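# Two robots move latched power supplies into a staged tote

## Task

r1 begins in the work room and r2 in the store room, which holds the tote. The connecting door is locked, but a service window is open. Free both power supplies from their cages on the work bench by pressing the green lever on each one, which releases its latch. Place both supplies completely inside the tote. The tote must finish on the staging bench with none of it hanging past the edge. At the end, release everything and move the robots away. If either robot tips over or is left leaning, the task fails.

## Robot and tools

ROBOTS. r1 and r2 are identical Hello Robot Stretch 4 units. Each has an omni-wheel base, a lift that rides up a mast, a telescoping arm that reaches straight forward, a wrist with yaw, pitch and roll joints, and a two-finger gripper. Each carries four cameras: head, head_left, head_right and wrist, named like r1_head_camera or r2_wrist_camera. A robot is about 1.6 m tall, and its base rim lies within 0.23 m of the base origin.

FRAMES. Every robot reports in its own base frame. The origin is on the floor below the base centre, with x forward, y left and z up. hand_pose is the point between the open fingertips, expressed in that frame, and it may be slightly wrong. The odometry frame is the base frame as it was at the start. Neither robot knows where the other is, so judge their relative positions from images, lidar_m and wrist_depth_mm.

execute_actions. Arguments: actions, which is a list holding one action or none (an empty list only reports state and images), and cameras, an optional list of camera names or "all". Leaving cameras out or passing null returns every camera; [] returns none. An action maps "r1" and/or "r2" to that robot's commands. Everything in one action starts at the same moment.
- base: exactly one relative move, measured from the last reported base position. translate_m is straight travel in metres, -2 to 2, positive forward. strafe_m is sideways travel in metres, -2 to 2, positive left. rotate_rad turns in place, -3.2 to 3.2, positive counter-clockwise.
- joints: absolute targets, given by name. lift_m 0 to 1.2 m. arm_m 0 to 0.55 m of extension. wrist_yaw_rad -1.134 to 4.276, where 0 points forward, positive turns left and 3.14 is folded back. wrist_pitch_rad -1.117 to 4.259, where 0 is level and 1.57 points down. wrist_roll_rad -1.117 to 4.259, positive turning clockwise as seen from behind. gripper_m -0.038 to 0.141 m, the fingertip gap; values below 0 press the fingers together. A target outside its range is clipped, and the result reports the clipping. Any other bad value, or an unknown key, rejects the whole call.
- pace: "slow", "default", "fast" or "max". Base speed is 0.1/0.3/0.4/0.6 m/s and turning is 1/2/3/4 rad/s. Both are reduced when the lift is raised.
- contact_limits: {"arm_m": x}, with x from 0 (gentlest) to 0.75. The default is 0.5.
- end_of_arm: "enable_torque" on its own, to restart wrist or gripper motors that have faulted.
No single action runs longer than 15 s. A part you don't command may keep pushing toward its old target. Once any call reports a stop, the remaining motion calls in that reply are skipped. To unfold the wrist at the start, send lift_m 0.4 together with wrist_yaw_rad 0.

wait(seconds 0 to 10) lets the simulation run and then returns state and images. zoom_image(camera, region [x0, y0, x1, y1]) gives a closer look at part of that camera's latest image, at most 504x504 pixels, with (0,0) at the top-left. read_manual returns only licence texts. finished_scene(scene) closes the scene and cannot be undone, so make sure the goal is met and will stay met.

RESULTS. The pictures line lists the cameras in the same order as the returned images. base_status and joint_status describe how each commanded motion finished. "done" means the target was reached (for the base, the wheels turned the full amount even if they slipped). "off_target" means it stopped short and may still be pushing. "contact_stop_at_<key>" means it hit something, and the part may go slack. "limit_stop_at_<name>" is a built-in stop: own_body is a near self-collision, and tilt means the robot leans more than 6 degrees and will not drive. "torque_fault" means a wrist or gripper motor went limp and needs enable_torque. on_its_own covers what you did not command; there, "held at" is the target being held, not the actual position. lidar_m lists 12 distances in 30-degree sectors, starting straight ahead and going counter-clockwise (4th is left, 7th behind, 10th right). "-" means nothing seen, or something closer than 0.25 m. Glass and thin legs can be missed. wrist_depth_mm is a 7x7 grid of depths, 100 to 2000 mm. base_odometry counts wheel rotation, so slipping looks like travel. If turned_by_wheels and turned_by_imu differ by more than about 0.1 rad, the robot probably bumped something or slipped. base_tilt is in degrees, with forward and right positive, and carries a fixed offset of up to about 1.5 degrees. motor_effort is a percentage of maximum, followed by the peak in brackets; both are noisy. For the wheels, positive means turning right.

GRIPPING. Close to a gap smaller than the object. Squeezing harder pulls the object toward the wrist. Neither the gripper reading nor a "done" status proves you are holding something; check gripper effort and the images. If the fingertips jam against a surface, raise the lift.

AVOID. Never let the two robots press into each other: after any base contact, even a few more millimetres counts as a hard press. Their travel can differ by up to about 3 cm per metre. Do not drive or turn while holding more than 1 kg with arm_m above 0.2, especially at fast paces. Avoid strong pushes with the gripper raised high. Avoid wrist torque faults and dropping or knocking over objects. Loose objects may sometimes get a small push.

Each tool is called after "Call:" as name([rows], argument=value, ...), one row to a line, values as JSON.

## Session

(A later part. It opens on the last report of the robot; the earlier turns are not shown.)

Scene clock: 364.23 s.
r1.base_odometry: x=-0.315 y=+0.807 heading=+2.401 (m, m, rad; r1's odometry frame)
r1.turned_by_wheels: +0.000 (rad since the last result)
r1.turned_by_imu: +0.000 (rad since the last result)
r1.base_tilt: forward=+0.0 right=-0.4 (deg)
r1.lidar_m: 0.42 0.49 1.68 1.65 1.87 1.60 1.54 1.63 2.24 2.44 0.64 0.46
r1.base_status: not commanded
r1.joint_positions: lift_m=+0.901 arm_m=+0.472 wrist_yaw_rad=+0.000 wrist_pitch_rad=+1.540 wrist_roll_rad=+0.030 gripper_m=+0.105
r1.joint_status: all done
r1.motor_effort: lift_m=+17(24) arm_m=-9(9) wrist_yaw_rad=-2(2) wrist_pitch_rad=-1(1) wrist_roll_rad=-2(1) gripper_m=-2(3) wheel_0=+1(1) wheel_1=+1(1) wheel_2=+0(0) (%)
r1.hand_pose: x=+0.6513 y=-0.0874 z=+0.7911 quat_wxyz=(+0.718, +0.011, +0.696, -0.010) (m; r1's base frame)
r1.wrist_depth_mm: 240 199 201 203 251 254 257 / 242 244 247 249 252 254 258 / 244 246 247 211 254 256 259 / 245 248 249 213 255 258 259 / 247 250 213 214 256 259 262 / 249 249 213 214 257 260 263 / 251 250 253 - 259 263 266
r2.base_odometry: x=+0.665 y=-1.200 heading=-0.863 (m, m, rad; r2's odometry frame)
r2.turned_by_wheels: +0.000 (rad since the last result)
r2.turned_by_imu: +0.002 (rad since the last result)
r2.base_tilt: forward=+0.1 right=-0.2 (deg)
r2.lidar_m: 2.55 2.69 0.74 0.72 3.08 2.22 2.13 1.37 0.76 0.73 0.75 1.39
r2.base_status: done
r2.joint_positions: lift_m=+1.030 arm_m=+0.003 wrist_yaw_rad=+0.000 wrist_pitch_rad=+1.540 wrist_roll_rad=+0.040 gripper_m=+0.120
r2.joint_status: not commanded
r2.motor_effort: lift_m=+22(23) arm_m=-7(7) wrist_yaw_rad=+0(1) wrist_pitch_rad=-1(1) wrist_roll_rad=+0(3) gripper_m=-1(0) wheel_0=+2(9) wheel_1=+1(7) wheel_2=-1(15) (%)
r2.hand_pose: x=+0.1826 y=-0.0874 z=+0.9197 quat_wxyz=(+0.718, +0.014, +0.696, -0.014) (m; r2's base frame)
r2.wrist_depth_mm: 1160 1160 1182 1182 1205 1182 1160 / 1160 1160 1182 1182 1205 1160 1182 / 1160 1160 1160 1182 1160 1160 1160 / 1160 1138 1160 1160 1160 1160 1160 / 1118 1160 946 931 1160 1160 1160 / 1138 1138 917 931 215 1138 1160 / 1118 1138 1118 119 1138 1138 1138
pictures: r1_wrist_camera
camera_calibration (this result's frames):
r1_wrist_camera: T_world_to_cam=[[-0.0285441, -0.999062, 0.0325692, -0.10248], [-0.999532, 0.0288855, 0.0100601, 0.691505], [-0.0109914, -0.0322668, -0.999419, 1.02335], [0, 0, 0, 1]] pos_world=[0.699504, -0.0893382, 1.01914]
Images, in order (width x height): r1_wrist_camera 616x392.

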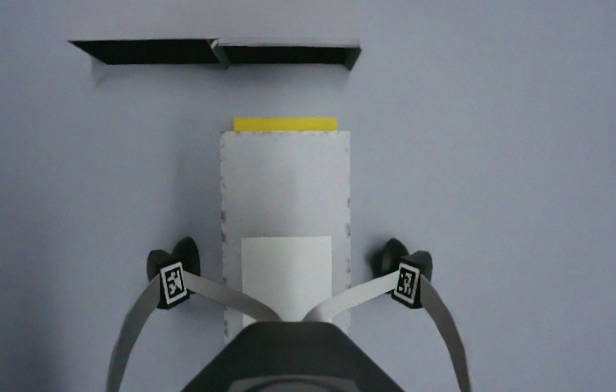

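Call:
execute_actions([
  {"r1":{"joints":{"gripper_m":0.01}},"r2":{"base":{"rotate_rad":-1.556},"joints":{"lift_m":1.11},"pace":"max"}},
], cameras=[])

Call:
execute_actions([
  {"r1":{"joints":{"lift_m":0.96,"arm_m":0.08},"pace":"fast"},"r2":{"base":{"translate_m":0.4},"pace":"max"}},
], cameras=["r2_head_camera"])

Scene clock: 366.63 s.
r1.base_odometry: x=-0.315 y=+0.807 heading=+2.401 (m, m, rad; r1's odometry frame)
r1.turned_by_wheels: +0.000 (rad since the last result)
r1.turned_by_imu: +0.000 (rad since the last result)
r1.base_tilt: forward=+0.0 right=-0.3 (deg)
r1.lidar_m: 0.44 0.46 1.67 1.67 1.89 1.59 1.52 1.60 2.26 2.43 0.62 0.47
r1.base_status: not commanded
r1.joint_positions: lift_m=+0.901 arm_m=+0.472 wrist_yaw_rad=+0.000 wrist_pitch_rad=+1.540 wrist_roll_rad=+0.030 gripper_m=+0.011
r1.joint_status: all done
r1.motor_effort: lift_m=+20(20) arm_m=-9(9) wrist_yaw_rad=-2(1) wrist_pitch_rad=-1(2) wrist_roll_rad=-1(0) gripper_m=-29(27) wheel_0=+0(1) wheel_1=+2(1) wheel_2=+0(0) (%)
r1.hand_pose: x=+0.6514 y=-0.0874 z=+0.7908 quat_wxyz=(+0.718, +0.011, +0.696, -0.010) (m; r1's base frame)
r1.wrist_depth_mm: 237 209 199 200 248 251 253 / 240 242 245 247 249 253 254 / 241 244 244 196 252 254 256 / 244 246 247 198 253 255 259 / 246 247 199 200 255 258 260 / 247 176 200 202 189 258 262 / 247 250 251 - 258 260 264
r2.base_odometry: x=+0.665 y=-1.200 heading=-2.418 (m, m, rad; r2's odometry frame)
r2.turned_by_wheels: -1.555 (rad since the last result)
r2.turned_by_imu: -1.568 (rad since the last result)
r2.base_tilt: forward=+0.2 right=-0.2 (deg)
r2.lidar_m: 0.73 0.77 1.44 2.54 2.67 0.76 0.72 3.01 2.20 2.14 1.35 0.76
r2.base_status: done
r2.joint_positions: lift_m=+1.110 arm_m=+0.003 wrist_yaw_rad=+0.000 wrist_pitch_rad=+1.540 wrist_roll_rad=+0.040 gripper_m=+0.120
r2.joint_status: all done
r2.motor_effort: lift_m=+22(25) arm_m=-8(7) wrist_yaw_rad=+0(1) wrist_pitch_rad=-1(1) wrist_roll_rad=-3(3) gripper_m=-1(1) wheel_0=+5(9) wheel_1=+3(8) wheel_2=+3(9) (%)
r2.hand_pose: x=+0.1826 y=-0.0874 z=+0.9997 quat_wxyz=(+0.718, +0.014, +0.696, -0.014) (m; r2's base frame)
r2.wrist_depth_mm: 1281 1255 1255 1308 1281 1281 1308 / 1229 1229 1255 1255 1255 1255 1255 / 1255 1229 1229 1255 1281 1255 1281 / 1229 1229 1255 1229 1229 1229 1255 / 1229 1229 1025 1008 1229 1229 1255 / 1205 1205 991 991 216 1229 1229 / 1205 1205 1205 119 1229 1229 1255
pictures: none
No camera images: the call's "cameras" was empty. Leave "cameras" out to get every camera's image.

Scene clock: 369.33 s.
r1.base_odometry: x=-0.315 y=+0.807 heading=+2.401 (m, m, rad; r1's odometry frame)
r1.turned_by_wheels: +0.000 (rad since the last result)
r1.turned_by_imu: +0.000 (rad since the last result)
r1.base_tilt: forward=+0.0 right=-0.4 (deg)
r1.lidar_m: 0.32 0.47 1.70 1.68 1.91 1.61 1.52 1.64 2.20 2.44 0.64 0.35
r1.base_status: not commanded
r1.joint_positions: lift_m=+0.960 arm_m=+0.082 wrist_yaw_rad=+0.000 wrist_pitch_rad=+1.540 wrist_roll_rad=+0.030 gripper_m=+0.011
r1.joint_status: all done
r1.motor_effort: lift_m=+26(28) arm_m=-9(10) wrist_yaw_rad=-1(1) wrist_pitch_rad=-2(1) wrist_roll_rad=+0(1) gripper_m=-29(29) wheel_0=+1(1) wheel_1=+1(1) wheel_2=+0(0) (%)
r1.hand_pose: x=+0.2613 y=-0.0874 z=+0.8494 quat_wxyz=(+0.718, +0.011, +0.696, -0.011) (m; r1's base frame)
r1.wrist_depth_mm: 1025 462 1042 1042 1060 1078 1078 / 1008 1025 1042 1042 1078 1060 1078 / 1042 1025 1042 196 1078 1078 1098 / 1025 1042 1060 198 1078 1078 1078 / 1060 1042 199 200 1078 1078 1098 / 1042 176 200 202 188 1098 1098 / 1060 1078 842 - 1118 1098 1098
r2.base_odometry: x=+0.365 y=-1.465 heading=-2.418 (m, m, rad; r2's odometry frame)
r2.turned_by_wheels: +0.000 (rad since the last result)
r2.turned_by_imu: +0.001 (rad since the last result)
r2.base_tilt: forward=+0.2 right=-0.2 (deg)
r2.lidar_m: 0.33 0.35 0.53 2.54 2.69 1.17 1.11 3.03 2.25 1.85 0.48 0.36
r2.base_status: done
r2.joint_positions: lift_m=+1.110 arm_m=+0.003 wrist_yaw_rad=+0.000 wrist_pitch_rad=+1.540 wrist_roll_rad=+0.040 gripper_m=+0.120
r2.joint_status: not commanded
r2.motor_effort: lift_m=+22(21) arm_m=-7(7) wrist_yaw_rad=+0(0) wrist_pitch_rad=-1(0) wrist_roll_rad=-2(1) gripper_m=+0(1) wheel_0=+2(8) wheel_1=+1(7) wheel_2=-2(14) (%)
r2.hand_pose: x=+0.1826 y=-0.0874 z=+0.9997 quat_wxyz=(+0.718, +0.014, +0.696, -0.014) (m; r2's base frame)
r2.wrist_depth_mm: 320 320 322 324 324 327 329 / 329 330 334 338 343 349 991 / 1229 1229 1255 1255 1255 1255 1281 / 1205 1229 1255 1255 1229 1229 1255 / 1205 1229 1042 1008 1229 1229 1229 / 1229 1182 1008 991 215 1229 1255 / 1182 1205 1182 119 1229 1229 1229
pictures: r2_head_camera
Images, in order (width x height): r2_head_camera 420x560.

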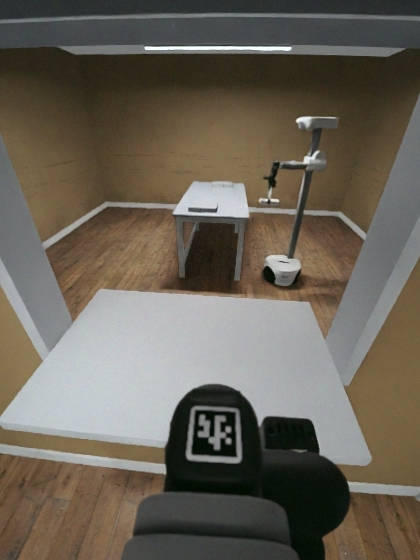

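Call:
execute_actions([
  {"r1":{"base":{"rotate_rad":1.22},"pace":"max"}},
], cameras=[])

Call:
execute_actions([
  {"r1":{"base":{"translate_m":1.38},"joints":{"lift_m":1.11},"pace":"max"}},
], cameras=[])

Call:
execute_actions([
  {"r1":{"base":{"rotate_rad":0.34},"joints":{"arm_m":0.3},"pace":"fast"}},
], cameras=["r1_head_camera","r2_head_camera"])

Scene clock: 371.50 s.
r1.base_odometry: x=-0.315 y=+0.807 heading=-2.662 (m, m, rad; r1's odometry frame)
r1.turned_by_wheels: +1.220 (rad since the last result)
r1.turned_by_imu: +1.235 (rad since the last result)
r1.base_tilt: forward=-0.1 right=-0.4 (deg)
r1.lidar_m: 0.33 1.85 1.88 1.54 1.54 1.73 2.47 1.11 0.57 0.43 0.43 0.36
r1.base_status: done
r1.joint_positions: lift_m=+0.960 arm_m=+0.082 wrist_yaw_rad=+0.000 wrist_pitch_rad=+1.539 wrist_roll_rad=+0.030 gripper_m=+0.011
r1.joint_status: not commanded
r1.motor_effort: lift_m=+25(26) arm_m=-9(9) wrist_yaw_rad=-2(2) wrist_pitch_rad=+0(0) wrist_roll_rad=-2(0) gripper_m=-29(28) wheel_0=-2(3) wheel_1=+0(3) wheel_2=+1(6) (%)
r1.hand_pose: x=+0.2615 y=-0.0874 z=+0.8494 quat_wxyz=(+0.718, +0.011, +0.696, -0.010) (m; r1's base frame)
r1.wrist_depth_mm: 1025 1025 1042 1042 1042 1060 1060 / 1008 1025 1025 1042 1042 1078 1078 / 1008 1008 1060 196 1060 1078 1078 / 1025 1060 1042 199 1078 798 521 / 1042 1042 198 201 1060 1078 1078 / 1025 175 200 202 189 1098 1098 / 1060 1042 842 - 1078 1118 1118
r2.base_odometry: x=+0.365 y=-1.465 heading=-2.418 (m, m, rad; r2's odometry frame)
r2.turned_by_wheels: +0.000 (rad since the last result)
r2.turned_by_imu: +0.001 (rad since the last result)
r2.base_tilt: forward=+0.1 right=-0.2 (deg)
r2.lidar_m: 0.34 0.35 0.52 2.52 2.67 1.17 1.12 3.03 2.21 1.88 0.49 0.34
r2.base_status: not commanded
r2.joint_positions: lift_m=+1.110 arm_m=+0.003 wrist_yaw_rad=+0.000 wrist_pitch_rad=+1.540 wrist_roll_rad=+0.040 gripper_m=+0.120
r2.joint_status: not commanded
r2.motor_effort: lift_m=+22(22) arm_m=-7(8) wrist_yaw_rad=+0(0) wrist_pitch_rad=-1(1) wrist_roll_rad=-3(0) gripper_m=-2(1) wheel_0=+2(2) wheel_1=+1(1) wheel_2=-2(2) (%)
r2.hand_pose: x=+0.1826 y=-0.0874 z=+0.9997 quat_wxyz=(+0.718, +0.014, +0.696, -0.014) (m; r2's base frame)
r2.wrist_depth_mm: 320 322 322 324 324 325 327 / 329 332 334 338 343 349 991 / 1229 1255 1255 1229 1255 1255 1255 / 1229 1229 1229 1229 1255 1229 1255 / 1229 1229 1025 1025 1255 1229 1229 / 1205 1182 1008 1008 215 1255 1229 / 1182 1205 1205 119 1205 1229 1205
pictures: none
No camera images: the call's "cameras" was empty. Leave "cameras" out to get every camera's image.

Scene clock: 376.77 s.
r1.base_odometry: x=-1.540 y=+0.170 heading=-2.662 (m, m, rad; r1's odometry frame)
r1.turned_by_wheels: +0.000 (rad since the last result)
r1.turned_by_imu: +0.002 (rad since the last result)
r1.base_tilt: forward=-0.1 right=-0.4 (deg)
r1.lidar_m: 0.32 0.32 0.60 0.99 1.97 2.19 3.66 1.15 1.31 2.75 0.79 0.35
r1.base_status: done
r1.joint_positions: lift_m=+1.110 arm_m=+0.081 wrist_yaw_rad=+0.000 wrist_pitch_rad=+1.540 wrist_roll_rad=+0.030 gripper_m=+0.011
r1.joint_status: all done
r1.motor_effort: lift_m=+25(28) arm_m=-8(9) wrist_yaw_rad=-1(3) wrist_pitch_rad=+0(2) wrist_roll_rad=-2(1) gripper_m=-28(30) wheel_0=-1(6) wheel_1=-1(3) wheel_2=+1(10) (%)
r1.hand_pose: x=+0.2614 y=-0.0874 z=+0.9994 quat_wxyz=(+0.718, +0.011, +0.696, -0.010) (m; r1's base frame)
r1.wrist_depth_mm: 296 298 298 301 307 1205 1255 / 297 297 301 1182 1229 1205 1281 / 298 325 1182 196 1229 1229 1229 / 1182 1205 1182 198 1229 1229 1229 / 1182 1182 200 200 1205 1205 1255 / 1182 176 200 202 187 1229 1255 / 1182 1229 1205 - 1205 1281 1229
r2.base_odometry: x=+0.365 y=-1.465 heading=-2.418 (m, m, rad; r2's odometry frame)
r2.turned_by_wheels: +0.000 (rad since the last result)
r2.turned_by_imu: +0.001 (rad since the last result)
r2.base_tilt: forward=+0.1 right=-0.2 (deg)
r2.lidar_m: 0.32 0.35 0.51 2.55 2.70 1.16 1.10 3.01 2.24 1.89 0.49 0.32
r2.base_status: not commanded
r2.joint_positions: lift_m=+1.110 arm_m=+0.003 wrist_yaw_rad=+0.000 wrist_pitch_rad=+1.540 wrist_roll_rad=+0.040 gripper_m=+0.120
r2.joint_status: not commanded
r2.motor_effort: lift_m=+21(21) arm_m=-7(7) wrist_yaw_rad=+0(0) wrist_pitch_rad=-1(1) wrist_roll_rad=-2(2) gripper_m=-2(1) wheel_0=+2(2) wheel_1=+1(1) wheel_2=-2(2) (%)
r2.hand_pose: x=+0.1826 y=-0.0874 z=+0.9997 quat_wxyz=(+0.718, +0.014, +0.696, -0.014) (m; r2's base frame)
r2.wrist_depth_mm: 320 320 322 324 325 325 329 / 330 332 334 338 343 349 976 / 1229 1229 1255 1255 1255 1255 1255 / 1229 1229 1229 1255 1229 1255 1255 / 1205 1229 1042 1025 1229 1229 1229 / 1205 1229 991 1025 216 1229 1229 / 1205 1182 1205 119 1229 1205 1205
pictures: none
No camera images: the call's "cameras" was empty. Leave "cameras" out to get every camera's image.

Scene clock: 378.27 s.
r1.base_odometry: x=-1.540 y=+0.170 heading=-2.322 (m, m, rad; r1's odometry frame)
r1.turned_by_wheels: +0.340 (rad since the last result)
r1.turned_by_imu: +0.344 (rad since the last result)
r1.base_tilt: forward=+0.0 right=-0.3 (deg)
r1.lidar_m: 0.31 0.34 0.82 1.99 2.08 2.83 1.17 1.20 2.85 2.22 0.49 0.36
r1.base_status: done
r1.joint_positions: lift_m=+1.110 arm_m=+0.298 wrist_yaw_rad=+0.000 wrist_pitch_rad=+1.539 wrist_roll_rad=+0.030 gripper_m=+0.011
r1.joint_status: all done
r1.motor_effort: lift_m=+25(25) arm_m=+8(14) wrist_yaw_rad=-3(4) wrist_pitch_rad=+2(3) wrist_roll_rad=+1(3) gripper_m=-27(29) wheel_0=+1(5) wheel_1=+1(4) wheel_2=+0(6) (%)
r1.hand_pose: x=+0.4784 y=-0.0874 z=+0.9994 quat_wxyz=(+0.718, +0.011, +0.696, -0.010) (m; r1's base frame)
r1.wrist_depth_mm: 294 294 298 303 304 307 309 / 296 300 300 306 306 310 312 / 297 300 301 197 307 310 314 / 298 300 301 198 309 319 319 / 301 304 198 200 312 317 319 / 301 176 201 202 187 317 319 / 304 307 307 - 314 322 324
r2.base_odometry: x=+0.365 y=-1.465 heading=-2.418 (m, m, rad; r2's odometry frame)
r2.turned_by_wheels: +0.000 (rad since the last result)
r2.turned_by_imu: +0.000 (rad since the last result)
r2.base_tilt: forward=+0.1 right=-0.1 (deg)
r2.lidar_m: 0.33 0.35 0.53 2.55 2.67 1.18 1.12 3.03 2.23 1.88 0.48 0.35
r2.base_status: not commanded
r2.joint_positions: lift_m=+1.110 arm_m=+0.003 wrist_yaw_rad=+0.000 wrist_pitch_rad=+1.540 wrist_roll_rad=+0.040 gripper_m=+0.120
r2.joint_status: not commanded
r2.motor_effort: lift_m=+21(21) arm_m=-7(7) wrist_yaw_rad=+0(0) wrist_pitch_rad=-1(1) wrist_roll_rad=-3(1) gripper_m=-1(1) wheel_0=+2(2) wheel_1=+1(1) wheel_2=-3(2) (%)
r2.hand_pose: x=+0.1826 y=-0.0874 z=+0.9997 quat_wxyz=(+0.718, +0.014, +0.696, -0.014) (m; r2's base frame)
r2.wrist_depth_mm: 320 320 322 324 325 325 327 / 330 330 334 340 343 351 1008 / 1229 1255 1229 1255 1229 1281 1255 / 1205 1229 1229 1229 1205 1255 1229 / 1205 1205 1042 1025 1255 1229 1229 / 1205 1205 1008 1008 216 1229 1255 / 1205 1205 1205 119 1229 1229 1229
pictures: r1_head_camera, r2_head_camera
Images, in order (width x height): r1_head_camera 420x560, r2_head_camera 420x560.

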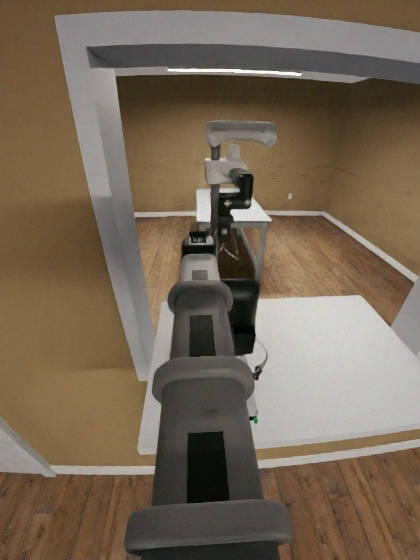

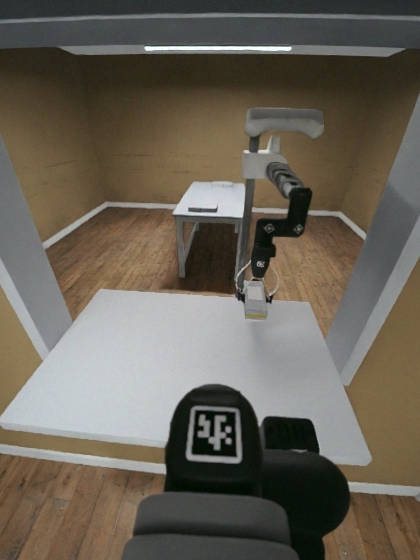

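Call:
execute_actions([
  {"r1":{"joints":{"arm_m":0.46,"lift_m":1.075},"pace":"fast"},"r2":{"base":{"strafe_m":-0.02}}},
], cameras=[])

Call:
execute_actions([
  {"r1":{"joints":{"lift_m":1.054,"gripper_m":0.10}}},
], cameras=[])

Call:
execute_actions([
  {"r1":{"joints":{"lift_m":1.11},"pace":"fast"},"r2":{"joints":{"arm_m":0.15}}},
], cameras=[])

Call:
execute_actions([
  {"r1":{"base":{"translate_m":-0.2},"joints":{"arm_m":0.0},"pace":"max"},"r2":{"joints":{"arm_m":0.46}}},
], cameras=["r2_wrist_camera"])

Scene clock: 379.83 s.
r1.base_odometry: x=-1.540 y=+0.170 heading=-2.322 (m, m, rad; r1's odometry frame)
r1.turned_by_wheels: +0.000 (rad since the last result)
r1.turned_by_imu: +0.000 (rad since the last result)
r1.base_tilt: forward=-0.1 right=-0.3 (deg)
r1.lidar_m: 0.31 0.34 0.81 2.00 2.08 2.82 1.14 1.19 2.84 2.20 0.49 0.34
r1.base_status: not commanded
r1.joint_positions: lift_m=+1.075 arm_m=+0.459 wrist_yaw_rad=+0.000 wrist_pitch_rad=+1.540 wrist_roll_rad=+0.030 gripper_m=+0.011
r1.joint_status: all done
r1.motor_effort: lift_m=+21(22) arm_m=+8(12) wrist_yaw_rad=-3(3) wrist_pitch_rad=+0(3) wrist_roll_rad=-2(3) gripper_m=-28(30) wheel_0=+1(1) wheel_1=+1(1) wheel_2=-1(1) (%)
r1.hand_pose: x=+0.6384 y=-0.0874 z=+0.9648 quat_wxyz=(+0.718, +0.011, +0.696, -0.010) (m; r1's base frame)
r1.wrist_depth_mm: 259 262 264 266 272 272 276 / 260 263 266 268 271 274 276 / 262 265 266 196 272 277 279 / 265 267 268 198 273 278 281 / 265 267 200 200 276 279 282 / 268 176 200 202 189 282 285 / 270 271 274 - 281 285 285
r2.base_odometry: x=+0.352 y=-1.450 heading=-2.417 (m, m, rad; r2's odometry frame)
r2.turned_by_wheels: +0.000 (rad since the last result)
r2.turned_by_imu: +0.001 (rad since the last result)
r2.base_tilt: forward=+0.0 right=-0.2 (deg)
r2.lidar_m: 0.33 0.36 0.50 2.56 2.71 1.18 1.12 2.99 2.23 1.89 0.47 0.36
r2.base_status: done
r2.joint_positions: lift_m=+1.110 arm_m=+0.003 wrist_yaw_rad=+0.000 wrist_pitch_rad=+1.540 wrist_roll_rad=+0.040 gripper_m=+0.120
r2.joint_status: not commanded
r2.motor_effort: lift_m=+21(21) arm_m=-7(7) wrist_yaw_rad=+0(0) wrist_pitch_rad=-1(1) wrist_roll_rad=-1(1) gripper_m=-1(1) wheel_0=+3(9) wheel_1=+0(9) wheel_2=+0(1) (%)
r2.hand_pose: x=+0.1826 y=-0.0874 z=+0.9997 quat_wxyz=(+0.718, +0.014, +0.696, -0.014) (m; r2's base frame)
r2.wrist_depth_mm: 320 322 324 322 324 325 329 / 329 330 334 336 343 349 1025 / 1255 1255 1255 1229 1255 1255 1281 / 1205 1229 1255 1229 1255 1255 1255 / 1205 1205 1042 1008 1255 1229 1255 / 1205 1205 1008 1008 215 1229 1229 / 1205 1182 1182 119 1205 1229 1229
pictures: none
No camera images: the call's "cameras" was empty. Leave "cameras" out to get every camera's image.

Scene clock: 381.53 s.
r1.base_odometry: x=-1.540 y=+0.170 heading=-2.322 (m, m, rad; r1's odometry frame)
r1.turned_by_wheels: +0.000 (rad since the last result)
r1.turned_by_imu: +0.000 (rad since the last result)
r1.base_tilt: forward=+0.0 right=-0.4 (deg)
r1.lidar_m: 0.30 0.34 0.82 2.00 2.10 2.86 1.13 1.20 2.83 2.20 0.49 0.33
r1.base_status: not commanded
r1.joint_positions: lift_m=+1.054 arm_m=+0.459 wrist_yaw_rad=+0.000 wrist_pitch_rad=+1.541 wrist_roll_rad=+0.030 gripper_m=+0.100
r1.joint_status: all done
r1.motor_effort: lift_m=+21(21) arm_m=+8(8) wrist_yaw_rad=-3(0) wrist_pitch_rad=-3(4) wrist_roll_rad=+1(2) gripper_m=-2(30) wheel_0=+1(1) wheel_1=+1(1) wheel_2=-1(1) (%)
r1.hand_pose: x=+0.6381 y=-0.0874 z=+0.9438 quat_wxyz=(+0.718, +0.011, +0.696, -0.011) (m; r1's base frame)
r1.wrist_depth_mm: 241 243 246 249 252 254 255 / 242 245 249 250 252 255 257 / 244 246 249 213 254 257 259 / 245 248 250 213 256 259 262 / 248 249 214 214 255 260 262 / 249 250 214 216 259 263 266 / 250 253 254 - 260 265 266
r2.base_odometry: x=+0.352 y=-1.450 heading=-2.417 (m, m, rad; r2's odometry frame)
r2.turned_by_wheels: +0.000 (rad since the last result)
r2.turned_by_imu: +0.000 (rad since the last result)
r2.base_tilt: forward=+0.2 right=-0.3 (deg)
r2.lidar_m: 0.31 0.35 0.50 2.54 2.70 1.17 1.13 2.99 2.21 1.90 0.46 0.35
r2.base_status: not commanded
r2.joint_positions: lift_m=+1.110 arm_m=+0.003 wrist_yaw_rad=+0.000 wrist_pitch_rad=+1.540 wrist_roll_rad=+0.040 gripper_m=+0.120
r2.joint_status: not commanded
r2.motor_effort: lift_m=+21(22) arm_m=-7(7) wrist_yaw_rad=+0(0) wrist_pitch_rad=-1(1) wrist_roll_rad=-2(2) gripper_m=-2(1) wheel_0=+3(3) wheel_1=+0(0) wheel_2=+0(0) (%)
r2.hand_pose: x=+0.1826 y=-0.0874 z=+0.9997 quat_wxyz=(+0.718, +0.014, +0.696, -0.014) (m; r2's base frame)
r2.wrist_depth_mm: 320 320 322 324 325 327 327 / 327 330 334 338 343 347 1025 / 1229 1229 1255 1229 1255 1281 1255 / 1205 1255 1229 1255 1229 1255 1281 / 1229 1229 1042 1008 1229 1255 1229 / 1182 1205 1008 991 216 1255 1255 / 1205 1205 1205 119 1229 1205 1229
pictures: none
No camera images: the call's "cameras" was empty. Leave "cameras" out to get every camera's image.

Scene clock: 383.03 s.
r1.base_odometry: x=-1.540 y=+0.170 heading=-2.322 (m, m, rad; r1's odometry frame)
r1.turned_by_wheels: +0.000 (rad since the last result)
r1.turned_by_imu: +0.000 (rad since the last result)
r1.base_tilt: forward=+0.0 right=-0.3 (deg)
r1.lidar_m: 0.31 0.35 0.82 1.98 2.06 2.86 1.16 1.21 2.82 2.20 0.47 0.33
r1.base_status: not commanded
r1.joint_positions: lift_m=+1.110 arm_m=+0.459 wrist_yaw_rad=+0.000 wrist_pitch_rad=+1.540 wrist_roll_rad=+0.030 gripper_m=+0.100
r1.joint_status: all done
r1.motor_effort: lift_m=+22(25) arm_m=+8(8) wrist_yaw_rad=-1(1) wrist_pitch_rad=-2(2) wrist_roll_rad=+0(1) gripper_m=+1(2) wheel_0=+1(1) wheel_1=+1(0) wheel_2=-1(1) (%)
r1.hand_pose: x=+0.6382 y=-0.0874 z=+0.9996 quat_wxyz=(+0.718, +0.011, +0.696, -0.010) (m; r1's base frame)
r1.wrist_depth_mm: 294 294 298 303 307 310 312 / 296 298 301 303 309 312 314 / 298 300 304 306 310 314 317 / 300 303 306 270 314 314 319 / 301 303 304 270 312 317 324 / 303 304 309 271 317 320 322 / 306 307 310 - 317 324 324
r2.base_odometry: x=+0.352 y=-1.450 heading=-2.417 (m, m, rad; r2's odometry frame)
r2.turned_by_wheels: +0.000 (rad since the last result)
r2.turned_by_imu: +0.000 (rad since the last result)
r2.base_tilt: forward=+0.2 right=-0.2 (deg)
r2.lidar_m: 0.32 0.36 0.52 2.57 2.69 1.16 1.12 3.00 2.23 1.90 0.50 0.33
r2.base_status: not commanded
r2.joint_positions: lift_m=+1.110 arm_m=+0.149 wrist_yaw_rad=+0.000 wrist_pitch_rad=+1.540 wrist_roll_rad=+0.040 gripper_m=+0.120
r2.joint_status: all done
r2.motor_effort: lift_m=+22(21) arm_m=+7(10) wrist_yaw_rad=+0(0) wrist_pitch_rad=+0(1) wrist_roll_rad=-2(2) gripper_m=-1(1) wheel_0=+3(3) wheel_1=+0(0) wheel_2=-1(0) (%)
r2.hand_pose: x=+0.3284 y=-0.0874 z=+0.9997 quat_wxyz=(+0.718, +0.014, +0.696, -0.014) (m; r2's base frame)
r2.wrist_depth_mm: 320 320 322 324 324 325 327 / 315 319 319 319 320 322 324 / 314 314 317 317 319 320 322 / 312 314 314 315 317 319 319 / 1205 1205 1229 1182 1255 1229 1255 / 1205 1205 1008 1008 215 1229 1229 / 1205 1205 991 119 1205 1229 1205
pictures: none
No camera images: the call's "cameras" was empty. Leave "cameras" out to get every camera's image.

Scene clock: 385.07 s.
r1.base_odometry: x=-1.403 y=+0.317 heading=-2.323 (m, m, rad; r1's odometry frame)
r1.turned_by_wheels: +0.000 (rad since the last result)
r1.turned_by_imu: +0.000 (rad since the last result)
r1.base_tilt: forward=-0.1 right=-0.3 (deg)
r1.lidar_m: 0.52 0.56 1.08 1.99 2.08 2.86 0.93 1.02 2.85 2.75 0.77 0.55
r1.base_status: done
r1.joint_positions: lift_m=+1.110 arm_m=+0.002 wrist_yaw_rad=+0.000 wrist_pitch_rad=+1.540 wrist_roll_rad=+0.030 gripper_m=+0.100
r1.joint_status: all done
r1.motor_effort: lift_m=+22(23) arm_m=-9(11) wrist_yaw_rad=-2(4) wrist_pitch_rad=-2(1) wrist_roll_rad=-3(1) gripper_m=+1(1) wheel_0=-1(6) wheel_1=-1(6) wheel_2=-1(8) (%)
r1.hand_pose: x=+0.1821 y=-0.0874 z=+0.9997 quat_wxyz=(+0.718, +0.011, +0.696, -0.011) (m; r1's base frame)
r1.wrist_depth_mm: 1138 1160 1182 1205 1205 1229 1205 / 1160 1182 1182 1205 1205 1205 1229 / 1160 1182 1182 1205 1205 1182 1229 / 1160 1160 1182 1205 1205 1229 1255 / 1138 1182 1008 1008 1205 1229 1255 / 1205 1205 1008 991 1229 1255 1255 / 1182 1205 1205 - 1229 1255 1229
r2.base_odometry: x=+0.352 y=-1.450 heading=-2.417 (m, m, rad; r2's odometry frame)
r2.turned_by_wheels: +0.000 (rad since the last result)
r2.turned_by_imu: +0.000 (rad since the last result)
r2.base_tilt: forward=+0.1 right=-0.2 (deg)
r2.lidar_m: 0.33 0.34 0.51 2.55 2.71 1.16 1.13 2.99 2.23 1.90 0.46 0.34
r2.base_status: not commanded
r2.joint_positions: lift_m=+1.110 arm_m=+0.459 wrist_yaw_rad=+0.000 wrist_pitch_rad=+1.540 wrist_roll_rad=+0.040 gripper_m=+0.120
r2.joint_status: all done
r2.motor_effort: lift_m=+21(22) arm_m=+8(5) wrist_yaw_rad=+0(0) wrist_pitch_rad=+0(0) wrist_roll_rad=-2(1) gripper_m=-1(0) wheel_0=+3(3) wheel_1=+0(0) wheel_2=+0(0) (%)
r2.hand_pose: x=+0.6385 y=-0.0874 z=+0.9997 quat_wxyz=(+0.718, +0.014, +0.696, -0.014) (m; r2's base frame)
r2.wrist_depth_mm: 319 320 320 320 322 324 325 / 315 317 319 319 320 322 322 / 314 314 315 277 319 319 320 / 312 312 312 276 315 315 317 / 307 309 310 272 312 314 315 / 307 306 306 271 215 310 312 / 304 304 306 119 307 310 310
pictures: r2_wrist_camera
camera_calibration (this result's frames):
r2_wrist_camera: T_world_to_cam=[[-0.0755511, -0.99709, 0.0101714, -0.0535155], [-0.996614, 0.0751753, -0.0333014, 0.738596], [0.0324399, -0.0126529, -0.999394, 1.21002], [0, 0, 0, 1]] pos_world=[0.692799, -0.0935737, 1.23443]
Images, in order (width x height): r2_wrist_camera 616x392.

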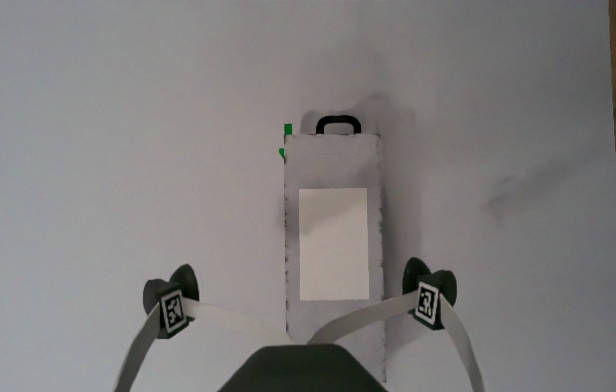

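Call:
execute_actions([
  {"r2":{"base":{"strafe_m":-0.027},"joints":{"lift_m":1.057,"arm_m":0.475}}},
], cameras=["r2_wrist_camera"])

Scene clock: 386.33 s.
r1.base_odometry: x=-1.403 y=+0.317 heading=-2.323 (m, m, rad; r1's odometry frame)
r1.turned_by_wheels: +0.000 (rad since the last result)
r1.turned_by_imu: +0.000 (rad since the last result)
r1.base_tilt: forward=+0.0 right=-0.3 (deg)
r1.lidar_m: 0.53 0.55 1.11 1.99 2.09 2.91 0.94 1.01 2.86 2.74 0.79 0.55
r1.base_status: not commanded
r1.joint_positions: lift_m=+1.110 arm_m=+0.002 wrist_yaw_rad=+0.000 wrist_pitch_rad=+1.540 wrist_roll_rad=+0.030 gripper_m=+0.100
r1.joint_status: not commanded
r1.motor_effort: lift_m=+23(22) arm_m=-9(9) wrist_yaw_rad=-1(0) wrist_pitch_rad=-2(2) wrist_roll_rad=-1(3) gripper_m=+1(1) wheel_0=-1(1) wheel_1=-1(1) wheel_2=-1(1) (%)
r1.hand_pose: x=+0.1821 y=-0.0874 z=+0.9997 quat_wxyz=(+0.718, +0.011, +0.696, -0.011) (m; r1's base frame)
r1.wrist_depth_mm: 1138 1138 1160 1205 1182 1205 1229 / 1160 1160 1205 1182 1205 1255 1255 / 1160 1160 1182 1205 1205 1255 1229 / 1160 1160 1205 1182 1229 1205 1255 / 1182 1160 1008 991 1229 1205 1255 / 1205 1205 1008 991 1255 1255 1281 / 1182 1205 1229 - 1229 1255 1308
r2.base_odometry: x=+0.334 y=-1.429 heading=-2.417 (m, m, rad; r2's odometry frame)
r2.turned_by_wheels: +0.000 (rad since the last result)
r2.turned_by_imu: +0.000 (rad since the last result)
r2.base_tilt: forward=+0.1 right=-0.2 (deg)
r2.lidar_m: 0.30 0.36 0.51 2.58 2.74 1.17 1.12 2.94 2.18 1.82 0.79 0.33
r2.base_status: done
r2.joint_positions: lift_m=+1.057 arm_m=+0.474 wrist_yaw_rad=+0.000 wrist_pitch_rad=+1.540 wrist_roll_rad=+0.040 gripper_m=+0.120
r2.joint_status: all done
r2.motor_effort: lift_m=+16(21) arm_m=+8(5) wrist_yaw_rad=+0(1) wrist_pitch_rad=-1(1) wrist_roll_rad=-2(1) gripper_m=+0(1) wheel_0=+0(11) wheel_1=+1(10) wheel_2=+0(0) (%)
r2.hand_pose: x=+0.6534 y=-0.0874 z=+0.9471 quat_wxyz=(+0.718, +0.014, +0.696, -0.014) (m; r2's base frame)
r2.wrist_depth_mm: 264 265 266 267 268 268 270 / 263 264 264 265 266 267 267 / 260 262 262 226 265 264 266 / 258 259 259 221 263 263 264 / 257 256 257 219 259 260 263 / 255 255 217 218 216 259 260 / 253 254 255 119 256 257 258
pictures: r2_wrist_camera
camera_calibration (this result's frames):
r2_wrist_camera: T_world_to_cam=[[-0.0755717, -0.997088, 0.0101801, -0.0518451], [-0.996616, 0.0751971, -0.0331879, 0.751646], [0.0323257, -0.0126537, -0.999397, 1.15704], [0, 0, 0, 1]] pos_world=[0.707783, -0.093575, 1.18181]
Images, in order (width x height): r2_wrist_camera 616x392.

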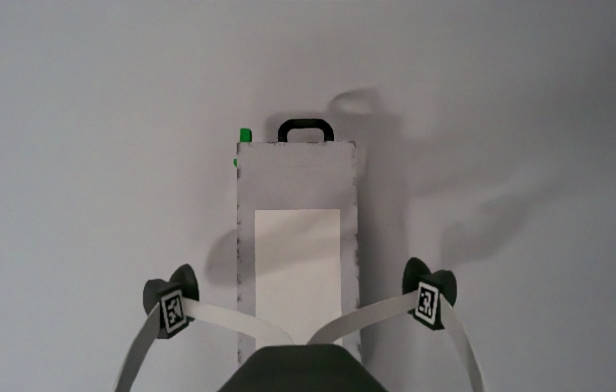

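Call:
execute_actions([
  {"r2":{"joints":{"gripper_m":0.01}}},
], cameras=[])

Call:
execute_actions([
  {"r2":{"base":{"translate_m":-0.3},"joints":{"lift_m":1.09,"arm_m":0.1},"pace":"fast"}},
], cameras=[])

Call:
execute_actions([
  {"r2":{"base":{"strafe_m":-0.43},"joints":{"lift_m":0.6},"pace":"fast"}},
], cameras=["r2_wrist_camera"])

Scene clock: 388.70 s.
r1.base_odometry: x=-1.403 y=+0.317 heading=-2.323 (m, m, rad; r1's odometry frame)
r1.turned_by_wheels: +0.000 (rad since the last result)
r1.turned_by_imu: +0.000 (rad since the last result)
r1.base_tilt: forward=-0.1 right=-0.3 (deg)
r1.lidar_m: 0.52 0.55 1.10 1.98 2.08 2.84 0.95 0.98 2.83 2.73 0.76 0.56
r1.base_status: not commanded
r1.joint_positions: lift_m=+1.110 arm_m=+0.002 wrist_yaw_rad=+0.000 wrist_pitch_rad=+1.540 wrist_roll_rad=+0.030 gripper_m=+0.100
r1.joint_status: not commanded
r1.motor_effort: lift_m=+22(22) arm_m=-9(9) wrist_yaw_rad=-1(1) wrist_pitch_rad=-2(1) wrist_roll_rad=+0(1) gripper_m=-1(2) wheel_0=-1(1) wheel_1=-1(1) wheel_2=-1(1) (%)
r1.hand_pose: x=+0.1821 y=-0.0874 z=+0.9997 quat_wxyz=(+0.718, +0.011, +0.696, -0.011) (m; r1's base frame)
r1.wrist_depth_mm: 1182 1160 1160 1160 1205 1205 1229 / 1160 1182 1160 1205 1182 1229 1229 / 1138 1182 1229 1205 1205 1229 1229 / 1160 1205 1182 1205 1205 1229 1229 / 1138 1205 991 1008 1229 1229 1308 / 1182 1205 991 991 1229 1255 1281 / 1182 1205 1205 - 1255 1336 1281
r2.base_odometry: x=+0.334 y=-1.429 heading=-2.417 (m, m, rad; r2's odometry frame)
r2.turned_by_wheels: +0.000 (rad since the last result)
r2.turned_by_imu: +0.001 (rad since the last result)
r2.base_tilt: forward=+0.2 right=-0.1 (deg)
r2.lidar_m: 0.33 0.34 0.52 2.59 2.73 1.19 1.10 2.95 2.21 1.79 0.79 0.35
r2.base_status: not commanded
r2.joint_positions: lift_m=+1.057 arm_m=+0.474 wrist_yaw_rad=+0.000 wrist_pitch_rad=+1.540 wrist_roll_rad=+0.040 gripper_m=+0.010
r2.joint_status: all done
r2.motor_effort: lift_m=+20(20) arm_m=+7(8) wrist_yaw_rad=+0(0) wrist_pitch_rad=-1(1) wrist_roll_rad=+0(3) gripper_m=-23(24) wheel_0=+0(0) wheel_1=+1(1) wheel_2=+0(0) (%)
r2.hand_pose: x=+0.6535 y=-0.0874 z=+0.9469 quat_wxyz=(+0.718, +0.014, +0.696, -0.014) (m; r2's base frame)
r2.wrist_depth_mm: 262 262 262 265 266 267 267 / 259 262 262 264 264 264 266 / 258 258 259 212 260 262 263 / 257 257 257 211 260 262 262 / 254 256 256 209 258 258 259 / 253 253 199 208 187 257 258 / 251 250 252 157 255 255 256
pictures: none
No camera images: the call's "cameras" was empty. Leave "cameras" out to get every camera's image.

Scene clock: 391.03 s.
r1.base_odometry: x=-1.403 y=+0.317 heading=-2.323 (m, m, rad; r1's odometry frame)
r1.turned_by_wheels: +0.000 (rad since the last result)
r1.turned_by_imu: +0.000 (rad since the last result)
r1.base_tilt: forward=-0.1 right=-0.3 (deg)
r1.lidar_m: 0.52 0.56 1.09 1.99 2.09 2.86 0.96 0.99 2.84 2.76 0.78 0.56
r1.base_status: not commanded
r1.joint_positions: lift_m=+1.110 arm_m=+0.002 wrist_yaw_rad=+0.000 wrist_pitch_rad=+1.540 wrist_roll_rad=+0.030 gripper_m=+0.100
r1.joint_status: not commanded
r1.motor_effort: lift_m=+23(22) arm_m=-9(9) wrist_yaw_rad=-2(0) wrist_pitch_rad=-1(2) wrist_roll_rad=+0(2) gripper_m=-1(2) wheel_0=-1(1) wheel_1=-1(1) wheel_2=-1(1) (%)
r1.hand_pose: x=+0.1821 y=-0.0874 z=+0.9997 quat_wxyz=(+0.718, +0.011, +0.696, -0.011) (m; r1's base frame)
r1.wrist_depth_mm: 1138 1160 1182 1160 1205 1229 1205 / 1182 1182 1182 1205 1205 1229 1229 / 1182 1182 1160 1205 1182 1182 1255 / 1160 1182 1205 1205 1205 1255 1255 / 1182 1205 991 1008 1205 1229 1255 / 1205 1205 991 991 1255 1229 1281 / 1205 1182 1205 - 1255 1229 1308
r2.base_odometry: x=+0.559 y=-1.231 heading=-2.418 (m, m, rad; r2's odometry frame)
r2.turned_by_wheels: +0.000 (rad since the last result)
r2.turned_by_imu: +0.000 (rad since the last result)
r2.base_tilt: forward=+0.1 right=-0.2 (deg)
r2.lidar_m: 0.62 0.67 1.28 2.61 2.74 0.89 0.82 2.95 2.16 2.10 1.22 0.33
r2.base_status: done
r2.joint_positions: lift_m=+1.089 arm_m=+0.101 wrist_yaw_rad=+0.000 wrist_pitch_rad=+1.541 wrist_roll_rad=+0.040 gripper_m=+0.010
r2.joint_status: all done
r2.motor_effort: lift_m=+26(27) arm_m=-8(9) wrist_yaw_rad=+1(2) wrist_pitch_rad=-3(6) wrist_roll_rad=+0(2) gripper_m=-23(24) wheel_0=-3(9) wheel_1=-2(8) wheel_2=+1(11) (%)
r2.hand_pose: x=+0.2808 y=-0.0874 z=+0.9793 quat_wxyz=(+0.718, +0.014, +0.696, -0.014) (m; r2's base frame)
r2.wrist_depth_mm: 1078 1078 1078 1098 1098 1118 1118 / 1229 1229 1229 1255 1229 1229 1281 / 1205 1229 1205 212 1205 1255 1255 / 1205 1205 1205 211 1205 1229 1229 / 1205 1205 1205 209 1205 1205 1229 / 1182 1182 197 208 187 1205 1205 / 1205 1160 976 157 1205 1205 1229
pictures: none
No camera images: the call's "cameras" was empty. Leave "cameras" out to get every camera's image.

Scene clock: 393.63 s.
r1.base_odometry: x=-1.403 y=+0.317 heading=-2.323 (m, m, rad; r1's odometry frame)
r1.turned_by_wheels: +0.000 (rad since the last result)
r1.turned_by_imu: +0.000 (rad since the last result)
r1.base_tilt: forward=-0.1 right=-0.4 (deg)
r1.lidar_m: 0.52 0.55 1.11 1.99 2.09 2.84 0.95 1.04 2.86 2.73 0.78 0.56
r1.base_status: not commanded
r1.joint_positions: lift_m=+1.110 arm_m=+0.002 wrist_yaw_rad=+0.000 wrist_pitch_rad=+1.540 wrist_roll_rad=+0.030 gripper_m=+0.100
r1.joint_status: not commanded
r1.motor_effort: lift_m=+22(22) arm_m=-9(9) wrist_yaw_rad=-2(1) wrist_pitch_rad=-2(2) wrist_roll_rad=-1(1) gripper_m=+0(1) wheel_0=-1(1) wheel_1=-1(1) wheel_2=-1(1) (%)
r1.hand_pose: x=+0.1821 y=-0.0874 z=+0.9997 quat_wxyz=(+0.718, +0.011, +0.696, -0.011) (m; r1's base frame)
r1.wrist_depth_mm: 1138 1160 1182 1160 1182 1182 1205 / 1138 1182 1182 1205 1205 1229 1255 / 1205 1160 1205 1205 1205 1229 1281 / 1182 1182 1160 1205 1229 1255 1281 / 1182 1229 976 991 1229 1255 1229 / 1205 1182 991 991 1255 1229 1255 / 1205 1182 1229 - 1255 1281 1281
r2.base_odometry: x=+0.274 y=-0.909 heading=-2.417 (m, m, rad; r2's odometry frame)
r2.turned_by_wheels: +0.000 (rad since the last result)
r2.turned_by_imu: +0.001 (rad since the last result)
r2.base_tilt: forward=+0.1 right=-0.2 (deg)
r2.lidar_m: 0.63 0.66 0.92 3.03 1.19 0.91 1.42 2.34 1.76 1.68 1.15 0.87
r2.base_status: done
r2.joint_positions: lift_m=+0.600 arm_m=+0.101 wrist_yaw_rad=+0.000 wrist_pitch_rad=+1.541 wrist_roll_rad=+0.040 gripper_m=+0.010
r2.joint_status: all done
r2.motor_effort: lift_m=+21(24) arm_m=-7(7) wrist_yaw_rad=+1(1) wrist_pitch_rad=-2(2) wrist_roll_rad=-2(1) gripper_m=-24(25) wheel_0=+2(12) wheel_1=+2(10) wheel_2=+0(2) (%)
r2.hand_pose: x=+0.2809 y=-0.0874 z=+0.4898 quat_wxyz=(+0.718, +0.014, +0.696, -0.014) (m; r2's base frame)
r2.wrist_depth_mm: 723 732 732 732 741 741 741 / 723 723 732 732 741 741 750 / 715 723 723 212 723 732 732 / 715 715 715 211 723 723 723 / 707 715 715 208 723 723 715 / 707 707 199 208 189 715 723 / 699 496 492 157 707 715 715
pictures: r2_wrist_camera
camera_calibration (this result's frames):
r2_wrist_camera: T_world_to_cam=[[-0.0759308, -0.997061, 0.0102138, -0.0752625], [-0.996603, 0.0755606, -0.0327432, 0.364957], [0.0318752, -0.0126653, -0.999412, 0.71215], [0, 0, 0, 1]] pos_world=[0.335303, -0.0935981, 0.724449]
Images, in order (width x height): r2_wrist_camera 616x392.

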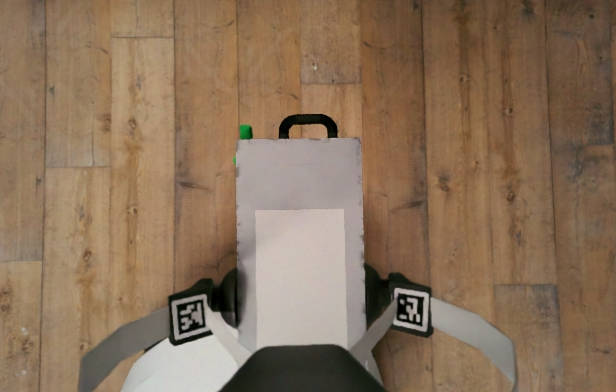

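Call:
execute_actions([
  {"r2":{"base":{"translate_m":-1.69},"joints":{"lift_m":1.03},"pace":"max"}},
], cameras=[])

Call:
execute_actions([
  {"r2":{"base":{"rotate_rad":1.55},"joints":{"arm_m":0.18},"pace":"fast"}},
], cameras=[])

Call:
execute_actions([
  {"r2":{"joints":{"arm_m":0.45},"pace":"fast"}},
], cameras=["r2_wrist_camera"])

Scene clock: 398.77 s.
r1.base_odometry: x=-1.403 y=+0.317 heading=-2.323 (m, m, rad; r1's odometry frame)
r1.turned_by_wheels: +0.000 (rad since the last result)
r1.turned_by_imu: +0.001 (rad since the last result)
r1.base_tilt: forward=+0.0 right=-0.4 (deg)
r1.lidar_m: 0.50 0.57 1.08 1.98 2.09 2.86 0.95 1.02 2.86 2.74 0.77 0.55
r1.base_status: not commanded
r1.joint_positions: lift_m=+1.110 arm_m=+0.002 wrist_yaw_rad=+0.000 wrist_pitch_rad=+1.540 wrist_roll_rad=+0.030 gripper_m=+0.100
r1.joint_status: not commanded
r1.motor_effort: lift_m=+22(22) arm_m=-9(9) wrist_yaw_rad=+0(2) wrist_pitch_rad=-3(2) wrist_roll_rad=-2(1) gripper_m=-1(1) wheel_0=-1(1) wheel_1=-1(1) wheel_2=-1(1) (%)
r1.hand_pose: x=+0.1821 y=-0.0874 z=+0.9997 quat_wxyz=(+0.718, +0.011, +0.696, -0.011) (m; r1's base frame)
r1.wrist_depth_mm: 1138 1205 1160 1182 1182 1229 1205 / 1160 1160 1182 1182 1229 1229 1229 / 1182 1160 1160 1205 1205 1281 1255 / 1160 1205 1205 1205 1205 1255 1229 / 1182 1160 976 1008 1229 1255 1281 / 1205 1182 1008 1008 1229 1229 1281 / 1205 1229 1229 - 1229 1229 1308
r2.base_odometry: x=+1.540 y=+0.211 heading=-2.417 (m, m, rad; r2's odometry frame)
r2.turned_by_wheels: +0.000 (rad since the last result)
r2.turned_by_imu: -0.002 (rad since the last result)
r2.base_tilt: forward=+0.1 right=-0.3 (deg)
r2.lidar_m: 0.37 0.48 0.32 0.32 0.34 0.53 1.75 1.84 1.69 1.64 1.73 2.43
r2.base_status: done
r2.joint_positions: lift_m=+1.030 arm_m=+0.101 wrist_yaw_rad=+0.000 wrist_pitch_rad=+1.541 wrist_roll_rad=+0.040 gripper_m=+0.010
r2.joint_status: all done
r2.motor_effort: lift_m=+25(29) arm_m=-7(7) wrist_yaw_rad=+0(1) wrist_pitch_rad=-2(3) wrist_roll_rad=-2(1) gripper_m=-24(24) wheel_0=-2(10) wheel_1=-1(8) wheel_2=+1(16) (%)
r2.hand_pose: x=+0.2809 y=-0.0874 z=+0.9194 quat_wxyz=(+0.718, +0.014, +0.696, -0.014) (m; r2's base frame)
r2.wrist_depth_mm: 1182 1182 1205 1182 1182 1205 1182 / 1138 1182 1182 1182 1182 1160 1182 / 1160 1160 1182 211 1160 1182 1182 / 1138 1138 1138 211 1182 1160 1160 / 1138 1138 1138 209 1160 1160 1160 / 1138 1118 198 208 188 1138 1138 / 1118 1118 917 157 1138 1160 1160
pictures: none
No camera images: the call's "cameras" was empty. Leave "cameras" out to get every camera's image.

Scene clock: 401.07 s.
r1.base_odometry: x=-1.403 y=+0.317 heading=-2.323 (m, m, rad; r1's odometry frame)
r1.turned_by_wheels: +0.000 (rad since the last result)
r1.turned_by_imu: +0.000 (rad since the last result)
r1.base_tilt: forward=+0.0 right=-0.3 (deg)
r1.lidar_m: 0.50 0.57 1.08 1.98 2.07 2.89 0.95 1.01 2.86 2.74 0.78 0.56
r1.base_status: not commanded
r1.joint_positions: lift_m=+1.110 arm_m=+0.002 wrist_yaw_rad=+0.000 wrist_pitch_rad=+1.540 wrist_roll_rad=+0.030 gripper_m=+0.100
r1.joint_status: not commanded
r1.motor_effort: lift_m=+22(22) arm_m=-9(9) wrist_yaw_rad=-1(0) wrist_pitch_rad=-3(1) wrist_roll_rad=-1(2) gripper_m=-1(1) wheel_0=-1(1) wheel_1=-1(1) wheel_2=-1(1) (%)
r1.hand_pose: x=+0.1821 y=-0.0874 z=+0.9997 quat_wxyz=(+0.718, +0.011, +0.696, -0.011) (m; r1's base frame)
r1.wrist_depth_mm: 1138 1160 1182 1205 1205 1205 1229 / 1182 1182 1160 1182 1182 1182 1229 / 1182 1160 1205 1229 1205 1205 1255 / 1160 1160 1182 1182 1229 1205 1205 / 1160 1205 1008 1008 1229 1229 1229 / 1182 1182 1025 1008 1229 1205 1229 / 1205 1182 1205 - 1229 1255 1281
r2.base_odometry: x=+1.540 y=+0.211 heading=-0.868 (m, m, rad; r2's odometry frame)
r2.turned_by_wheels: +1.549 (rad since the last result)
r2.turned_by_imu: +1.564 (rad since the last result)
r2.base_tilt: forward=+0.2 right=-0.1 (deg)
r2.lidar_m: 0.28 0.35 0.50 1.73 1.82 1.71 1.64 1.72 2.36 2.34 0.52 0.26
r2.base_status: done
r2.joint_positions: lift_m=+1.030 arm_m=+0.179 wrist_yaw_rad=+0.000 wrist_pitch_rad=+1.540 wrist_roll_rad=+0.040 gripper_m=+0.010
r2.joint_status: all done
r2.motor_effort: lift_m=+25(25) arm_m=+6(9) wrist_yaw_rad=+0(1) wrist_pitch_rad=-1(5) wrist_roll_rad=-1(3) gripper_m=-24(23) wheel_0=-4(9) wheel_1=-3(7) wheel_2=-3(8) (%)
r2.hand_pose: x=+0.3586 y=-0.0874 z=+0.9194 quat_wxyz=(+0.718, +0.014, +0.696, -0.014) (m; r2's base frame)
r2.wrist_depth_mm: 389 338 389 389 340 397 397 / 387 357 366 379 392 394 394 / 384 384 389 212 389 392 392 / 382 382 382 211 387 389 389 / 379 379 382 209 387 387 387 / 1138 1138 198 207 186 1160 1138 / 1138 1118 931 156 1138 1138 1160
pictures: none
No camera images: the call's "cameras" was empty. Leave "cameras" out to get every camera's image.

Scene clock: 402.70 s.
r1.base_odometry: x=-1.403 y=+0.317 heading=-2.323 (m, m, rad; r1's odometry frame)
r1.turned_by_wheels: +0.000 (rad since the last result)
r1.turned_by_imu: +0.000 (rad since the last result)
r1.base_tilt: forward=-0.1 right=-0.3 (deg)
r1.lidar_m: 0.52 0.54 1.10 1.99 2.08 2.83 0.94 0.98 2.87 2.74 0.79 0.55
r1.base_status: not commanded
r1.joint_positions: lift_m=+1.110 arm_m=+0.002 wrist_yaw_rad=+0.000 wrist_pitch_rad=+1.540 wrist_roll_rad=+0.030 gripper_m=+0.100
r1.joint_status: not commanded
r1.motor_effort: lift_m=+22(22) arm_m=-9(9) wrist_yaw_rad=-2(1) wrist_pitch_rad=-2(2) wrist_roll_rad=+0(2) gripper_m=+1(1) wheel_0=-1(1) wheel_1=-1(1) wheel_2=-1(1) (%)
r1.hand_pose: x=+0.1821 y=-0.0874 z=+0.9997 quat_wxyz=(+0.718, +0.011, +0.696, -0.011) (m; r1's base frame)
r1.wrist_depth_mm: 1118 1138 1160 1160 1182 1205 1205 / 1182 1182 1182 1182 1229 1229 1229 / 1160 1182 1205 1229 1229 1229 1205 / 1160 1182 1160 1182 1229 1205 1229 / 1182 1182 1008 1008 1255 1255 1229 / 1160 1182 991 991 1229 1281 1281 / 1205 1255 1205 - 1229 1281 1308
r2.base_odometry: x=+1.540 y=+0.211 heading=-0.868 (m, m, rad; r2's odometry frame)
r2.turned_by_wheels: +0.000 (rad since the last result)
r2.turned_by_imu: +0.000 (rad since the last result)
r2.base_tilt: forward=+0.1 right=-0.2 (deg)
r2.lidar_m: 0.32 0.32 0.49 1.73 1.83 1.72 1.63 1.72 2.35 2.34 0.49 0.36
r2.base_status: not commanded
r2.joint_positions: lift_m=+1.030 arm_m=+0.449 wrist_yaw_rad=+0.000 wrist_pitch_rad=+1.540 wrist_roll_rad=+0.040 gripper_m=+0.010
r2.joint_status: all done
r2.motor_effort: lift_m=+25(25) arm_m=+7(10) wrist_yaw_rad=-1(1) wrist_pitch_rad=+0(3) wrist_roll_rad=-1(2) gripper_m=-23(24) wheel_0=-4(4) wheel_1=-3(3) wheel_2=-3(3) (%)
r2.hand_pose: x=+0.6285 y=-0.0874 z=+0.9194 quat_wxyz=(+0.718, +0.014, +0.696, -0.014) (m; r2's base frame)
r2.wrist_depth_mm: 392 336 387 392 338 394 397 / 384 330 343 389 355 392 392 / 382 324 342 212 324 392 389 / 379 319 340 211 312 387 389 / 377 312 377 209 294 384 387 / 375 289 199 208 187 382 382 / 373 286 307 156 291 377 382
pictures: r2_wrist_camera
camera_calibration (this result's frames):
r2_wrist_camera: T_world_to_cam=[[-0.075333, -0.997106, 0.0101864, -0.0536054], [-0.996637, 0.0749593, -0.0331031, 0.725756], [0.0322438, -0.0126459, -0.9994, 1.13021], [0, 0, 0, 1]] pos_world=[0.682834, -0.09356, 1.1541]
Images, in order (width x height): r2_wrist_camera 616x392.

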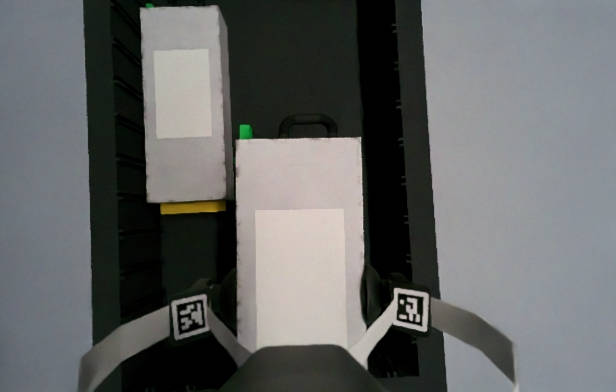

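Call:
execute_actions([
  {"r2":{"base":{"strafe_m":0.025},"joints":{"arm_m":0.465,"lift_m":0.995}}},
], cameras=[])

Call:
execute_actions([
  {"r2":{"joints":{"lift_m":0.95}}},
], cameras=["r2_wrist_camera","r2_head_right_camera"])

Scene clock: 403.97 s.
r1.base_odometry: x=-1.403 y=+0.317 heading=-2.323 (m, m, rad; r1's odometry frame)
r1.turned_by_wheels: +0.000 (rad since the last result)
r1.turned_by_imu: +0.000 (rad since the last result)
r1.base_tilt: forward=-0.1 right=-0.4 (deg)
r1.lidar_m: 0.51 0.54 1.10 2.00 2.06 2.85 0.96 1.01 2.85 2.74 0.76 0.53
r1.base_status: not commanded
r1.joint_positions: lift_m=+1.110 arm_m=+0.002 wrist_yaw_rad=+0.000 wrist_pitch_rad=+1.540 wrist_roll_rad=+0.030 gripper_m=+0.100
r1.joint_status: not commanded
r1.motor_effort: lift_m=+22(22) arm_m=-9(9) wrist_yaw_rad=+0(1) wrist_pitch_rad=-2(1) wrist_roll_rad=-1(0) gripper_m=+0(0) wheel_0=-1(1) wheel_1=-1(1) wheel_2=-1(1) (%)
r1.hand_pose: x=+0.1821 y=-0.0874 z=+0.9997 quat_wxyz=(+0.718, +0.011, +0.696, -0.011) (m; r1's base frame)
r1.wrist_depth_mm: 1118 1182 1182 1182 1182 1205 1205 / 1160 1205 1160 1182 1205 1229 1229 / 1205 1182 1182 1229 1205 1229 1255 / 1160 1160 1182 1205 1229 1205 1255 / 1182 1205 1008 1025 1229 1281 1255 / 1160 1205 1008 1008 1255 1255 1308 / 1229 1229 1205 - 1255 1281 1281
r2.base_odometry: x=+1.559 y=+0.227 heading=-0.868 (m, m, rad; r2's odometry frame)
r2.turned_by_wheels: +0.000 (rad since the last result)
r2.turned_by_imu: +0.000 (rad since the last result)
r2.base_tilt: forward=+0.1 right=-0.2 (deg)
r2.lidar_m: 0.31 0.35 0.49 1.73 1.78 1.71 1.63 1.70 2.37 2.36 0.48 0.33
r2.base_status: done
r2.joint_positions: lift_m=+0.995 arm_m=+0.464 wrist_yaw_rad=+0.000 wrist_pitch_rad=+1.540 wrist_roll_rad=+0.040 gripper_m=+0.010
r2.joint_status: all done
r2.motor_effort: lift_m=+20(23) arm_m=+8(7) wrist_yaw_rad=+0(1) wrist_pitch_rad=-1(2) wrist_roll_rad=-1(1) gripper_m=-23(23) wheel_0=-3(11) wheel_1=-1(9) wheel_2=+0(4) (%)
r2.hand_pose: x=+0.6434 y=-0.0874 z=+0.8848 quat_wxyz=(+0.718, +0.014, +0.696, -0.014) (m; r2's base frame)
r2.wrist_depth_mm: 351 278 314 353 353 357 362 / 349 276 309 351 353 355 355 / 349 285 307 213 349 351 353 / 347 283 304 211 345 279 351 / 343 279 342 208 345 283 347 / 342 255 199 207 187 263 347 / 338 253 338 157 327 257 347
pictures: none
No camera images: the call's "cameras" was empty. Leave "cameras" out to get every camera's image.

Scene clock: 405.03 s.
r1.base_odometry: x=-1.403 y=+0.317 heading=-2.323 (m, m, rad; r1's odometry frame)
r1.turned_by_wheels: +0.000 (rad since the last result)
r1.turned_by_imu: +0.000 (rad since the last result)
r1.base_tilt: forward=-0.1 right=-0.4 (deg)
r1.lidar_m: 0.51 0.54 1.09 1.98 2.05 2.85 0.94 0.99 2.83 2.77 0.77 0.55
r1.base_status: not commanded
r1.joint_positions: lift_m=+1.110 arm_m=+0.002 wrist_yaw_rad=+0.000 wrist_pitch_rad=+1.540 wrist_roll_rad=+0.030 gripper_m=+0.100
r1.joint_status: not commanded
r1.motor_effort: lift_m=+22(22) arm_m=-9(9) wrist_yaw_rad=-1(2) wrist_pitch_rad=-2(2) wrist_roll_rad=+0(2) gripper_m=+0(1) wheel_0=-1(1) wheel_1=-1(1) wheel_2=-1(1) (%)
r1.hand_pose: x=+0.1821 y=-0.0874 z=+0.9997 quat_wxyz=(+0.718, +0.011, +0.696, -0.011) (m; r1's base frame)
r1.wrist_depth_mm: 1160 1182 1160 1205 1229 1205 1255 / 1160 1182 1182 1182 1229 1229 1205 / 1138 1182 1205 1160 1229 1229 1255 / 1160 1160 1205 1205 1229 1229 1281 / 1160 1182 991 1008 1205 1205 1255 / 1205 1182 1025 991 1229 1229 1281 / 1182 1205 1229 - 1255 1255 1281
r2.base_odometry: x=+1.559 y=+0.227 heading=-0.868 (m, m, rad; r2's odometry frame)
r2.turned_by_wheels: +0.000 (rad since the last result)
r2.turned_by_imu: +0.000 (rad since the last result)
r2.base_tilt: forward=+0.1 right=-0.2 (deg)
r2.lidar_m: 0.32 0.35 0.50 1.73 1.81 1.68 1.63 1.72 2.36 2.35 0.47 0.36
r2.base_status: not commanded
r2.joint_positions: lift_m=+0.950 arm_m=+0.464 wrist_yaw_rad=+0.001 wrist_pitch_rad=+1.539 wrist_roll_rad=+0.040 gripper_m=+0.010
r2.joint_status: all done
r2.motor_effort: lift_m=+19(20) arm_m=+7(7) wrist_yaw_rad=-2(2) wrist_pitch_rad=+2(3) wrist_roll_rad=-2(1) gripper_m=-23(24) wheel_0=-3(3) wheel_1=-1(1) wheel_2=+0(0) (%)
r2.hand_pose: x=+0.6439 y=-0.0874 z=+0.8400 quat_wxyz=(+0.718, +0.014, +0.696, -0.014) (m; r2's base frame)
r2.wrist_depth_mm: 307 265 267 309 310 227 315 / 306 264 265 306 309 229 312 / 303 263 263 231 304 233 310 / 301 260 260 221 303 223 307 / 298 260 298 213 301 224 306 / 297 225 198 207 187 215 304 / 296 236 294 155 297 220 301
pictures: r2_head_right_camera, r2_wrist_camera
camera_calibration (this result's frames):
r2_wrist_camera: T_world_to_cam=[[-0.0750715, -0.997127, 0.0101004, -0.0517308], [-0.996619, 0.0746865, -0.0342349, 0.739391], [0.0333821, -0.0126364, -0.999363, 1.04951], [0, 0, 0, 1]] pos_world=[0.697973, -0.0935426, 1.07468]
Images, in order (width x height): r2_head_right_camera 420x672, r2_wrist_camera 616x392.

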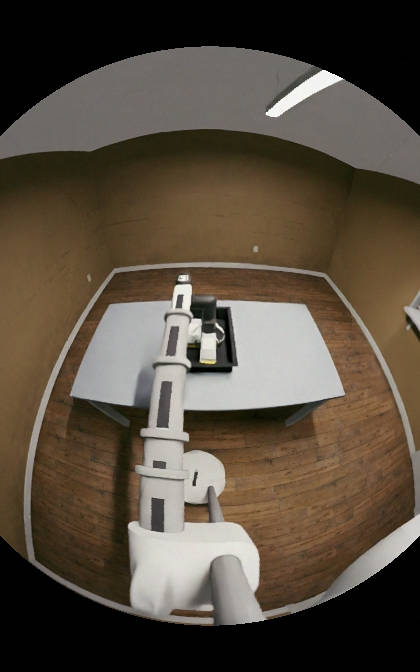

